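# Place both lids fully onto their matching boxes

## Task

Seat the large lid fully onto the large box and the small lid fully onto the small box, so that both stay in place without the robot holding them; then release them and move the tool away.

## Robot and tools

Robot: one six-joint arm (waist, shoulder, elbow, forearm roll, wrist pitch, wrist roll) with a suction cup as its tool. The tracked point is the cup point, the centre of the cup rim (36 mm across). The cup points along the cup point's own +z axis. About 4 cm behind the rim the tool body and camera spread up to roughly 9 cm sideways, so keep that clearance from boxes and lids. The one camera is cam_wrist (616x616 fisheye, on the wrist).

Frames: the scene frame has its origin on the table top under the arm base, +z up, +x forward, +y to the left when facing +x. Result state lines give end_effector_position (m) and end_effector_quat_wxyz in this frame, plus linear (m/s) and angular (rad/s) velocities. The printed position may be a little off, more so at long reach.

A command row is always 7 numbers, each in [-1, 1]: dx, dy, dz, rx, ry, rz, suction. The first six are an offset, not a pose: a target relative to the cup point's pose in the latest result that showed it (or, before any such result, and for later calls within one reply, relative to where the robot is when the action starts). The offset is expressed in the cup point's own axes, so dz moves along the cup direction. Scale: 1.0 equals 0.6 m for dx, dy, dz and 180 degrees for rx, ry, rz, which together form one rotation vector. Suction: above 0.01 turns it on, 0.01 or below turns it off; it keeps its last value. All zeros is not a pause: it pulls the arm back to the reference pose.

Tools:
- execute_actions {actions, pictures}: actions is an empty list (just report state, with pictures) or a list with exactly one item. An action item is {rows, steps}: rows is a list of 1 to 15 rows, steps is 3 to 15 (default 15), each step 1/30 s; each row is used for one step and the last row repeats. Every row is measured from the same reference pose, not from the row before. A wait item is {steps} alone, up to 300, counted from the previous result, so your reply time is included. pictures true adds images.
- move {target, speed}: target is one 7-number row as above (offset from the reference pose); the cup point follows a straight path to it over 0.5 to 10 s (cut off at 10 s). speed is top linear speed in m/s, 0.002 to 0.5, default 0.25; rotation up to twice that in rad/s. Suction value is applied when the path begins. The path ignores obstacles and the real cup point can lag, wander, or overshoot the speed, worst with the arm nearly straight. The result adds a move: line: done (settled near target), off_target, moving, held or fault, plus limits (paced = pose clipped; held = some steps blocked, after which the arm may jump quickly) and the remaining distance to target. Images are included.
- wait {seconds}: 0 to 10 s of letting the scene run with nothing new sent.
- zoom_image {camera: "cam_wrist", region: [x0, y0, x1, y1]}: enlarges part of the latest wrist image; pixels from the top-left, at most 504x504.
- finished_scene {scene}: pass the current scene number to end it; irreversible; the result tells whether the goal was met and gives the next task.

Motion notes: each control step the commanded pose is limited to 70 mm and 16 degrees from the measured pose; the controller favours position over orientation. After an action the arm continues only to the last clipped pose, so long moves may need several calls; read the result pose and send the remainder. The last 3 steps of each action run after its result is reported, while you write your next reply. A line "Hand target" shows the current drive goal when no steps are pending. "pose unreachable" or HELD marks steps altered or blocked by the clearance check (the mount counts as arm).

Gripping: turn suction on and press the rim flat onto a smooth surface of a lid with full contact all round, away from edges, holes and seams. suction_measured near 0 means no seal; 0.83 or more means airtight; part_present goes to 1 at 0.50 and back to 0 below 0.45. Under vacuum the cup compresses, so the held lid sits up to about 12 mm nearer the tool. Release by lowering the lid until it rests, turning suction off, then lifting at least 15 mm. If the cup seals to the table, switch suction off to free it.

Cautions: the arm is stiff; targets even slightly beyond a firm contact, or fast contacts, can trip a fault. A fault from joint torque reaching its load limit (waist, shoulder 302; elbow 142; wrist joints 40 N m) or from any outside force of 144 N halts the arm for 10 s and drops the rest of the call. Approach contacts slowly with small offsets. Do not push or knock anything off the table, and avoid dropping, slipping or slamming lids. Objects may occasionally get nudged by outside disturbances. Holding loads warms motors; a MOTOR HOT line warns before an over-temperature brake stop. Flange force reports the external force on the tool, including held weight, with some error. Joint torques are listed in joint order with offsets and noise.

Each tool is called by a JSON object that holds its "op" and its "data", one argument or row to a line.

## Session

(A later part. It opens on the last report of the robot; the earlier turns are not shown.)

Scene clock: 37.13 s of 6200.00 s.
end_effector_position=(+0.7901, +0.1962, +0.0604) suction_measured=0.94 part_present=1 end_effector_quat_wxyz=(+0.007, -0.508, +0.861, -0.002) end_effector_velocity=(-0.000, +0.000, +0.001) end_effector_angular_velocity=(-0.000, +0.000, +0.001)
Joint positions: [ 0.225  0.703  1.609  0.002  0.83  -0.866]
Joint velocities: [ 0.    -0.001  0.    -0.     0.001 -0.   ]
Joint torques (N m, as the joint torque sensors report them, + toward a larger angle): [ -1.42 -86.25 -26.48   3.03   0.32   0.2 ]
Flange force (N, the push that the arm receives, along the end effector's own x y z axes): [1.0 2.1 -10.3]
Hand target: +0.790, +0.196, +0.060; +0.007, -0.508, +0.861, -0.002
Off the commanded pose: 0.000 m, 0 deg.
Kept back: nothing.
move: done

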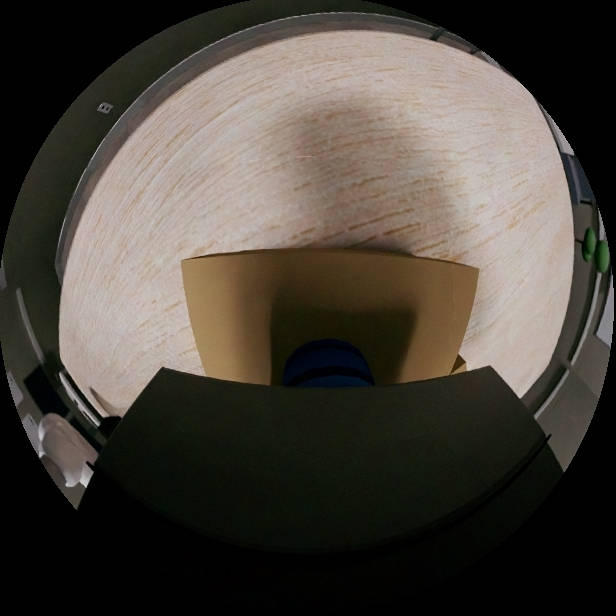

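Near side is catching; lift and move back 4 mm.

{"op": "move", "data": {
  "target": [0,0,-0.014,0,0,0,1],
  "speed": 0.015
}}

{"op": "move", "data": {
  "target": [0.007,0,0,0,0,0,1],
  "speed": 0.01
}}

{"op": "move", "data": {
  "target": [0,0,0.014,0,0,0,1],
  "speed": 0.01
}}

Scene clock: 38.17 s of 6200.00 s.
end_effector_position=(+0.7900, +0.1961, +0.0688) suction_measured=0.94 part_present=1 end_effector_quat_wxyz=(+0.007, -0.508, +0.861, -0.002) end_effector_velocity=(+0.000, +0.000, +0.002) end_effector_angular_velocity=(+0.000, -0.002, +0.001)
Joint positions: [ 0.225  0.694  1.607  0.002  0.842 -0.866]
Joint velocities: [ 0.    -0.002 -0.    -0.     0.001 -0.001]
Joint torques (N m, as the joint torque sensors report them, + toward a larger angle): [ -0.75 -96.12 -31.49   2.95   0.53   0.12]
Flange force (N, the push that the arm receives, along the end effector's own x y z axes): [0.5 1.2 2.5]
Hand target: +0.790, +0.196, +0.069; +0.007, -0.508, +0.861, -0.002
Off the commanded pose: 0.000 m, 0 deg.
Kept back: nothing.
move: done

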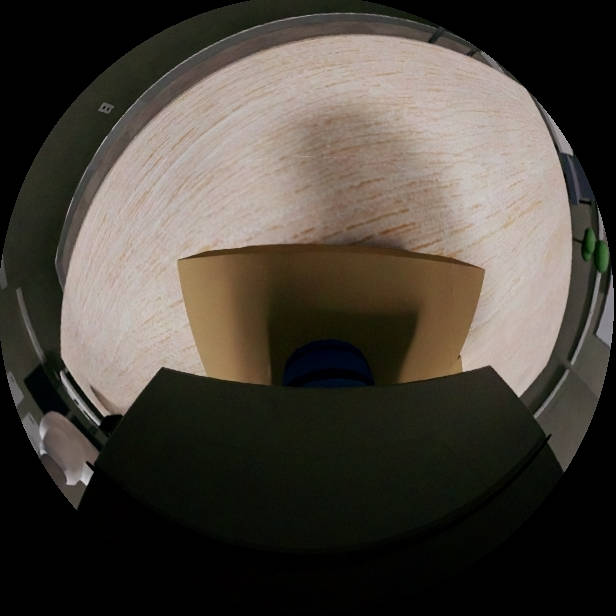

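Scene clock: 38.87 s of 6200.00 s.
end_effector_position=(+0.7880, +0.1925, +0.0688) suction_measured=0.94 part_present=1 end_effector_quat_wxyz=(+0.007, -0.508, +0.861, -0.002) end_effector_velocity=(-0.000, -0.000, -0.001) end_effector_angular_velocity=(+0.000, +0.001, -0.001)
Joint positions: [ 0.221  0.69   1.613  0.002  0.839 -0.87 ]
Joint velocities: [-0.     0.001  0.     0.001 -0.     0.   ]
Joint torques (N m, as the joint torque sensors report them, + toward a larger angle): [ -0.43 -94.49 -31.78   2.99   0.46   0.21]
Flange force (N, the push that the arm receives, along the end effector's own x y z axes): [2.4 1.9 1.9]
Hand target: +0.788, +0.192, +0.069; +0.007, -0.508, +0.861, -0.002
Off the commanded pose: 0.000 m, 0 deg.
Kept back: nothing.
move: done

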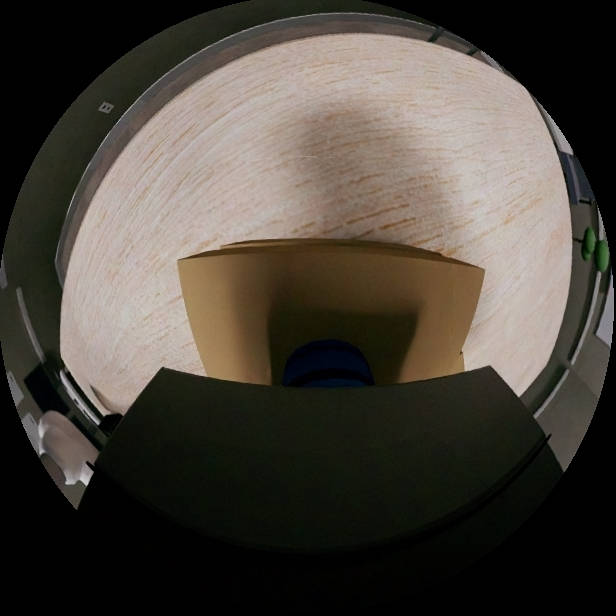

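Scene clock: 39.93 s of 6200.00 s.
end_effector_position=(+0.7881, +0.1925, +0.0604) suction_measured=0.94 part_present=1 end_effector_quat_wxyz=(+0.007, -0.508, +0.861, -0.002) end_effector_velocity=(-0.000, +0.000, +0.000) end_effector_angular_velocity=(-0.000, -0.000, +0.001)
Joint positions: [ 0.221  0.699  1.616  0.002  0.827 -0.87 ]
Joint velocities: [ 0.    -0.     0.    -0.001  0.     0.   ]
Joint torques (N m, as the joint torque sensors report them, + toward a larger angle): [  0.97 -87.65 -28.1    2.91   0.28   0.14]
Flange force (N, the push that the arm receives, along the end effector's own x y z axes): [4.1 1.9 -8.1]
Hand target: +0.788, +0.192, +0.060; +0.007, -0.508, +0.861, -0.002
Off the commanded pose: 0.000 m, 0 deg.
Kept back: nothing.
move: done

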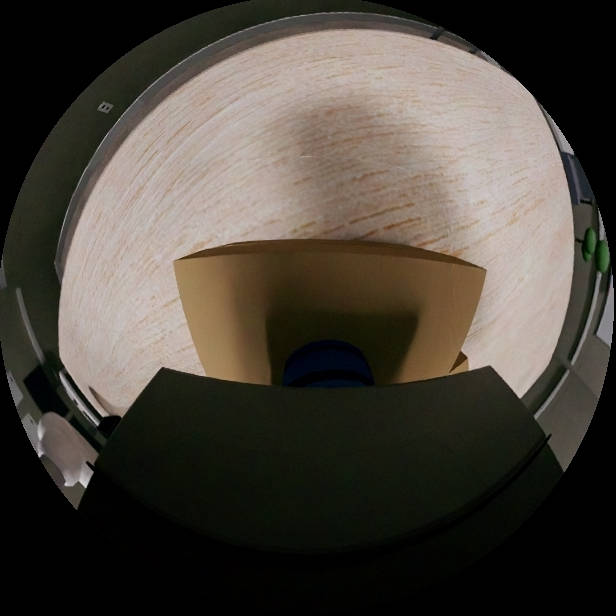

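{"op": "move", "data": {
  "target": [0,0,-0.014,0,0,0,1],
  "speed": 0.015
}}

{"op": "move", "data": {
  "target": [-0.004,-0.002,0,0,0,0.003,1],
  "speed": 0.01
}}

{"op": "move", "data": {
  "target": [0,0,0.014,0,0,0,1],
  "speed": 0.01
}}

Scene clock: 40.97 s of 6200.00 s.
end_effector_position=(+0.7880, +0.1925, +0.0688) suction_measured=0.94 part_present=1 end_effector_quat_wxyz=(+0.007, -0.508, +0.861, -0.002) end_effector_velocity=(+0.000, +0.000, +0.001) end_effector_angular_velocity=(-0.000, -0.003, -0.000)
Joint positions: [ 0.221  0.69   1.613  0.002  0.839 -0.87 ]
Joint velocities: [ 0.001 -0.002 -0.    -0.001 -0.001  0.001]
Joint torques (N m, as the joint torque sensors report them, + toward a larger angle): [  0.42 -94.92 -31.7    2.92   0.41   0.24]
Flange force (N, the push that the arm receives, along the end effector's own x y z axes): [2.9 1.4 1.3]
Hand target: +0.788, +0.192, +0.069; +0.007, -0.508, +0.861, -0.002
Off the commanded pose: 0.000 m, 0 deg.
Kept back: nothing.
move: done

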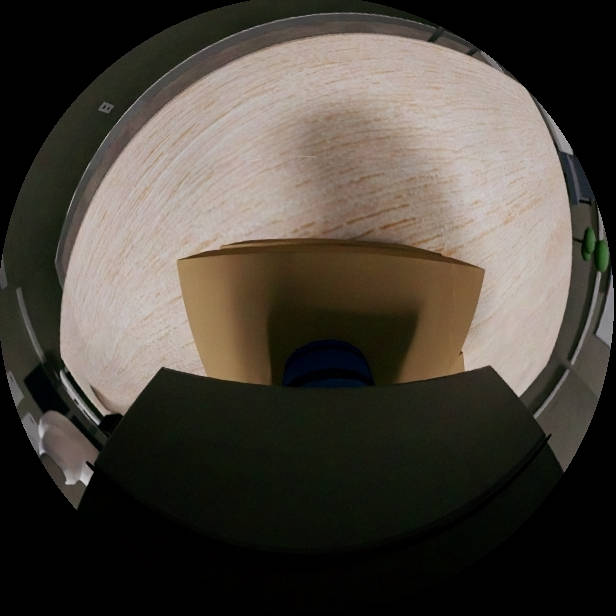

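Scene clock: 41.67 s of 6200.00 s.
end_effector_position=(+0.7902, +0.1940, +0.0688) suction_measured=0.94 part_present=1 end_effector_quat_wxyz=(+0.007, -0.504, +0.864, -0.002) end_effector_velocity=(-0.000, -0.000, -0.001) end_effector_angular_velocity=(+0.000, +0.003, -0.002)
Joint positions: [ 0.222  0.693  1.608  0.002  0.841 -0.859]
Joint velocities: [-0.001  0.002 -0.     0.001  0.002  0.001]
Joint torques (N m, as the joint torque sensors report them, + toward a larger angle): [ -0.36 -96.28 -31.78   2.96   0.41   0.16]
Flange force (N, the push that the arm receives, along the end effector's own x y z axes): [1.3 0.2 3.5]
Hand target: +0.790, +0.194, +0.069; +0.007, -0.504, +0.864, -0.002
Off the commanded pose: 0.000 m, 0 deg.
Kept back: nothing.
move: done

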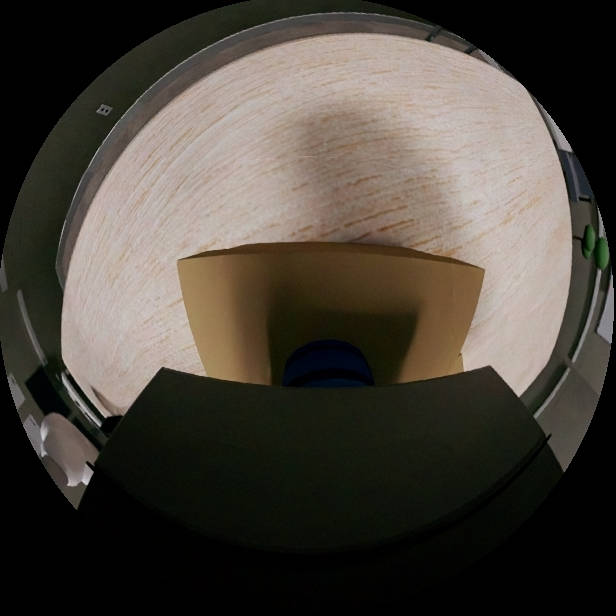

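Scene clock: 42.73 s of 6200.00 s.
end_effector_position=(+0.7903, +0.1940, +0.0605) suction_measured=0.94 part_present=1 end_effector_quat_wxyz=(+0.007, -0.504, +0.864, -0.002) end_effector_velocity=(+0.000, +0.001, +0.001) end_effector_angular_velocity=(+0.001, -0.002, -0.001)
Joint positions: [ 0.222  0.702  1.61   0.002  0.83  -0.859]
Joint velocities: [ 0.001 -0.001  0.     0.001 -0.001  0.002]
Joint torques (N m, as the joint torque sensors report them, + toward a larger angle): [  0.13 -89.86 -28.72   2.76   0.37   0.14]
Flange force (N, the push that the arm receives, along the end effector's own x y z axes): [2.9 1.8 -5.8]
Hand target: +0.790, +0.194, +0.060; +0.007, -0.504, +0.864, -0.002
Off the commanded pose: 0.000 m, 0 deg.
Kept back: nothing.
move: done

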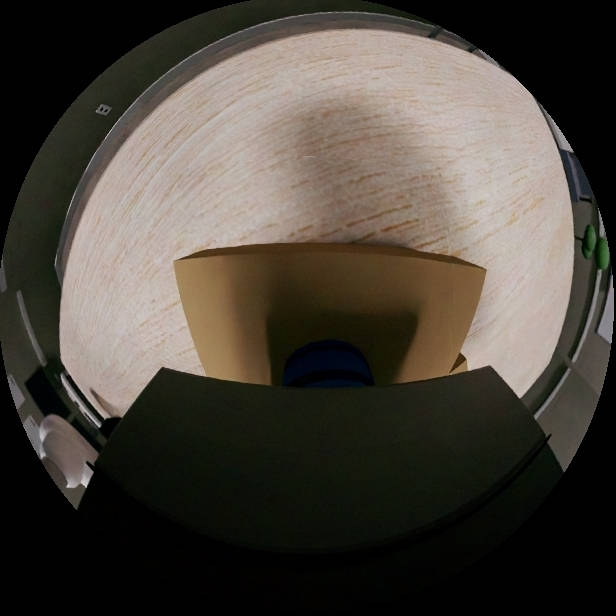

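Far (left) still catching; forward 1.5 mm more with slight rotation.

{"op": "move", "data": {
  "target": [0,0,-0.014,0,0,0,1],
  "speed": 0.015
}}

{"op": "move", "data": {
  "target": [-0.0025,0,0,0,0,0.004,1],
  "speed": 0.01
}}

{"op": "move", "data": {
  "target": [0,0,0.014,0,0,0,1],
  "speed": 0.01
}}

Scene clock: 43.77 s of 6200.00 s.
end_effector_position=(+0.7902, +0.1940, +0.0688) suction_measured=0.94 part_present=1 end_effector_quat_wxyz=(+0.007, -0.504, +0.864, -0.002) end_effector_velocity=(-0.000, -0.001, +0.000) end_effector_angular_velocity=(+0.000, +0.001, -0.002)
Joint positions: [ 0.222  0.693  1.608  0.002  0.841 -0.859]
Joint velocities: [-0.001 -0.001  0.     0.001  0.001  0.   ]
Joint torques (N m, as the joint torque sensors report them, + toward a larger angle): [ -0.25 -95.77 -32.22   2.93   0.42   0.15]
Flange force (N, the push that the arm receives, along the end effector's own x y z axes): [2.9 1.5 2.6]
Hand target: +0.790, +0.194, +0.069; +0.007, -0.504, +0.864, -0.002
Off the commanded pose: 0.000 m, 0 deg.
Kept back: nothing.
move: done

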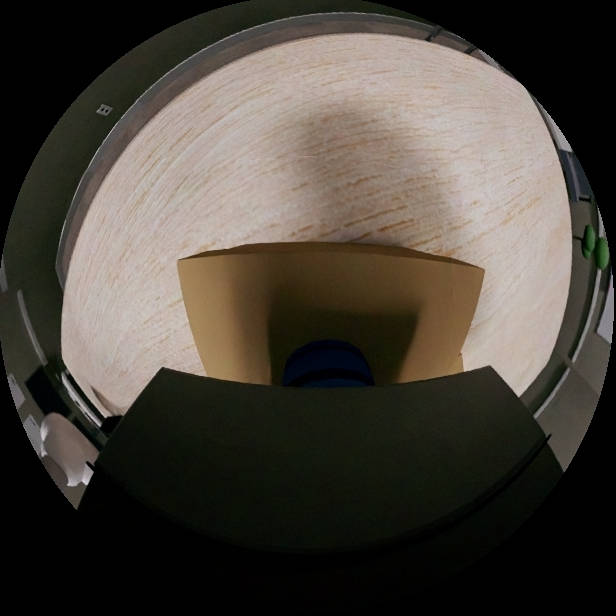

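Scene clock: 44.60 s of 6200.00 s.
end_effector_position=(+0.7909, +0.1953, +0.0689) suction_measured=0.94 part_present=1 end_effector_quat_wxyz=(+0.007, -0.498, +0.867, -0.002) end_effector_velocity=(-0.000, +0.000, -0.000) end_effector_angular_velocity=(-0.001, +0.001, +0.001)
Joint positions: [ 0.223  0.694  1.605  0.002  0.843 -0.845]
Joint velocities: [ 0.001  0.     0.    -0.001  0.     0.001]
Joint torques (N m, as the joint torque sensors report them, + toward a larger angle): [  0.4  -95.34 -31.85   3.04   0.36   0.26]
Flange force (N, the push that the arm receives, along the end effector's own x y z axes): [3.0 1.6 1.0]
Hand target: +0.791, +0.195, +0.069; +0.007, -0.498, +0.867, -0.002
Off the commanded pose: 0.000 m, 0 deg.
Kept back: nothing.
move: done

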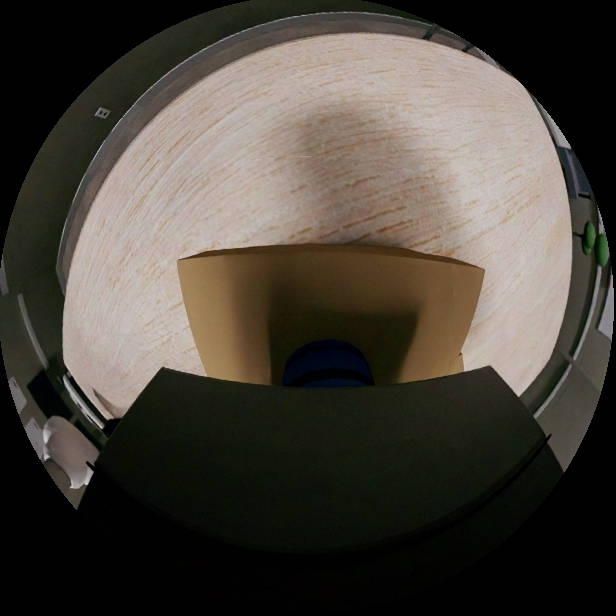

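Scene clock: 45.67 s of 6200.00 s.
end_effector_position=(+0.7911, +0.1953, +0.0605) suction_measured=0.94 part_present=1 end_effector_quat_wxyz=(+0.007, -0.498, +0.867, -0.002) end_effector_velocity=(+0.000, -0.001, -0.001) end_effector_angular_velocity=(-0.000, -0.000, +0.000)
Joint positions: [ 0.223  0.704  1.608  0.002  0.831 -0.845]
Joint velocities: [-0.001  0.001 -0.    -0.    -0.001 -0.001]
Joint torques (N m, as the joint torque sensors report them, + toward a larger angle): [  0.01 -96.36 -31.9    2.92   0.49   0.25]
Flange force (N, the push that the arm receives, along the end effector's own x y z axes): [3.1 1.4 2.2]
Hand target: +0.791, +0.195, +0.060; +0.007, -0.498, +0.867, -0.002
Off the commanded pose: 0.000 m, 0 deg.
Kept back: nothing.
move: done

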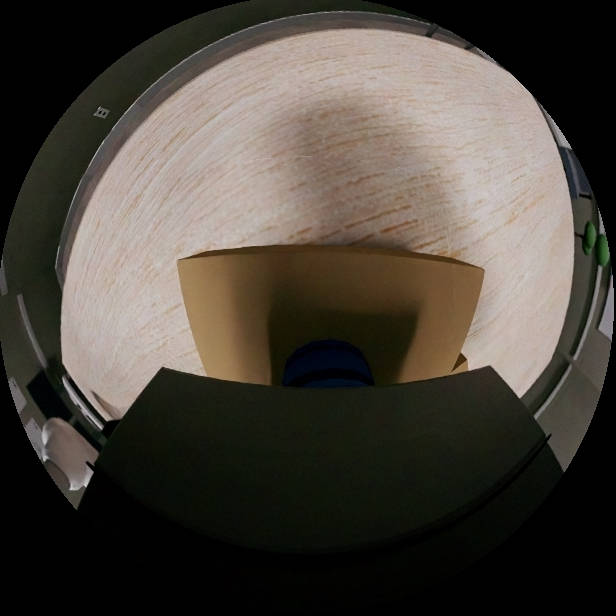

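{"op": "move", "data": {
  "target": [0,0,0.02,0,0,0,1],
  "speed": 0.015
}}

{"op": "move", "data": {
  "target": [0,0,-0.001,0,0,0,0],
  "speed": 0.01
}}

{"op": "move", "data": {
  "target": [0,0,-0.25,0,0,0,0],
  "speed": 0.15
}}

Scene clock: 46.93 s of 6200.00 s.
end_effector_position=(+0.7912, +0.1954, +0.0485) suction_measured=0.94 part_present=1 end_effector_quat_wxyz=(+0.007, -0.498, +0.867, -0.002) end_effector_velocity=(-0.001, +0.002, -0.000) end_effector_angular_velocity=(+0.001, +0.001, +0.001)
Joint positions: [ 0.223  0.717  1.611  0.002  0.815 -0.845]
Joint velocities: [ 0.002  0.     0.     0.002  0.001 -0.   ]
Joint torques (N m, as the joint torque sensors report them, + toward a larger angle): [ -0.02 -97.84 -30.63   2.91   0.58   0.35]
Flange force (N, the push that the arm receives, along the end effector's own x y z axes): [0.8 -0.4 3.3]
Hand target: +0.791, +0.195, +0.048; +0.007, -0.498, +0.867, -0.002
Off the commanded pose: 0.000 m, 0 deg.
Kept back: nothing.
move: done

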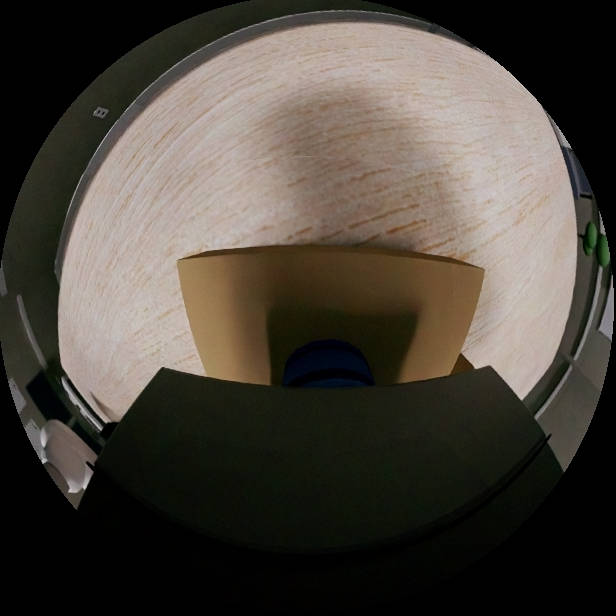

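Scene clock: 47.63 s of 6200.00 s.
end_effector_position=(+0.7911, +0.1953, +0.0490) suction_measured=0.00 part_present=0 end_effector_quat_wxyz=(+0.007, -0.498, +0.867, -0.002) end_effector_velocity=(+0.000, +0.000, +0.000) end_effector_angular_velocity=(+0.001, +0.000, -0.002)
Joint positions: [ 0.223  0.716  1.611  0.002  0.816 -0.845]
Joint velocities: [-0.     0.    -0.     0.001  0.     0.001]
Joint torques (N m, as the joint torque sensors report them, + toward a larger angle): [  0.52 -94.34 -29.99   2.89   0.56   0.14]
Flange force (N, the push that the arm receives, along the end effector's own x y z axes): [3.0 0.5 -0.3]
Hand target: +0.791, +0.195, +0.049; +0.007, -0.498, +0.867, -0.002
Off the commanded pose: 0.000 m, 0 deg.
Kept back: nothing.
move: done

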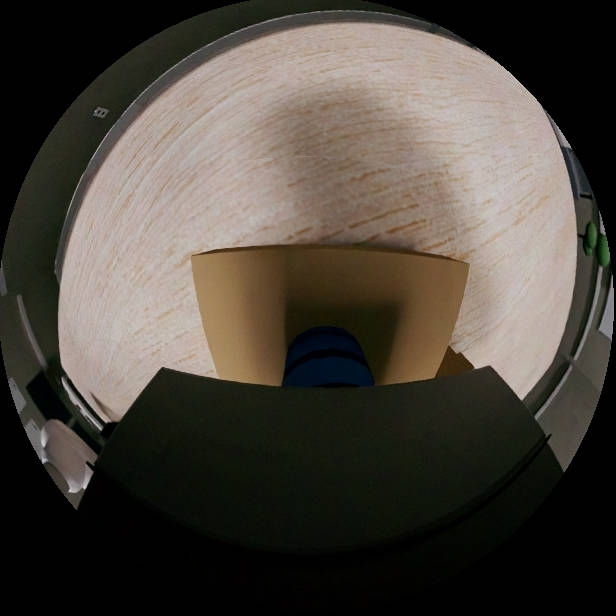

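Scene clock: 48.97 s of 6200.00 s.
end_effector_position=(+0.7890, +0.1950, +0.1989) suction_measured=0.00 part_present=0 end_effector_quat_wxyz=(+0.007, -0.498, +0.867, -0.002) end_effector_velocity=(-0.000, +0.000, +0.000) end_effector_angular_velocity=(+0.001, +0.001, +0.000)
Joint positions: [ 0.223  0.57   1.542  0.002  1.031 -0.845]
Joint velocities: [ 0.    -0.    -0.001  0.001  0.002 -0.001]
Joint torques (N m, as the joint torque sensors report them, + toward a larger angle): [ -0.46 -89.42 -36.14   3.4    0.42   0.09]
Flange force (N, the push that the arm receives, along the end effector's own x y z axes): [1.7 1.2 2.3]
Hand target: +0.789, +0.195, +0.199; +0.007, -0.498, +0.867, -0.002
Off the commanded pose: 0.000 m, 0 deg.
Kept back: nothing.
move: done

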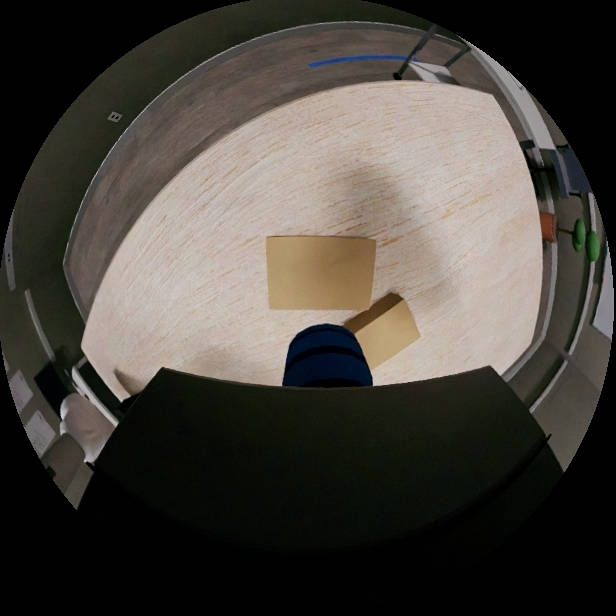

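{"op": "finished_scene", "data": {
  "scene": 2
}}

The scene is finished: the task was done.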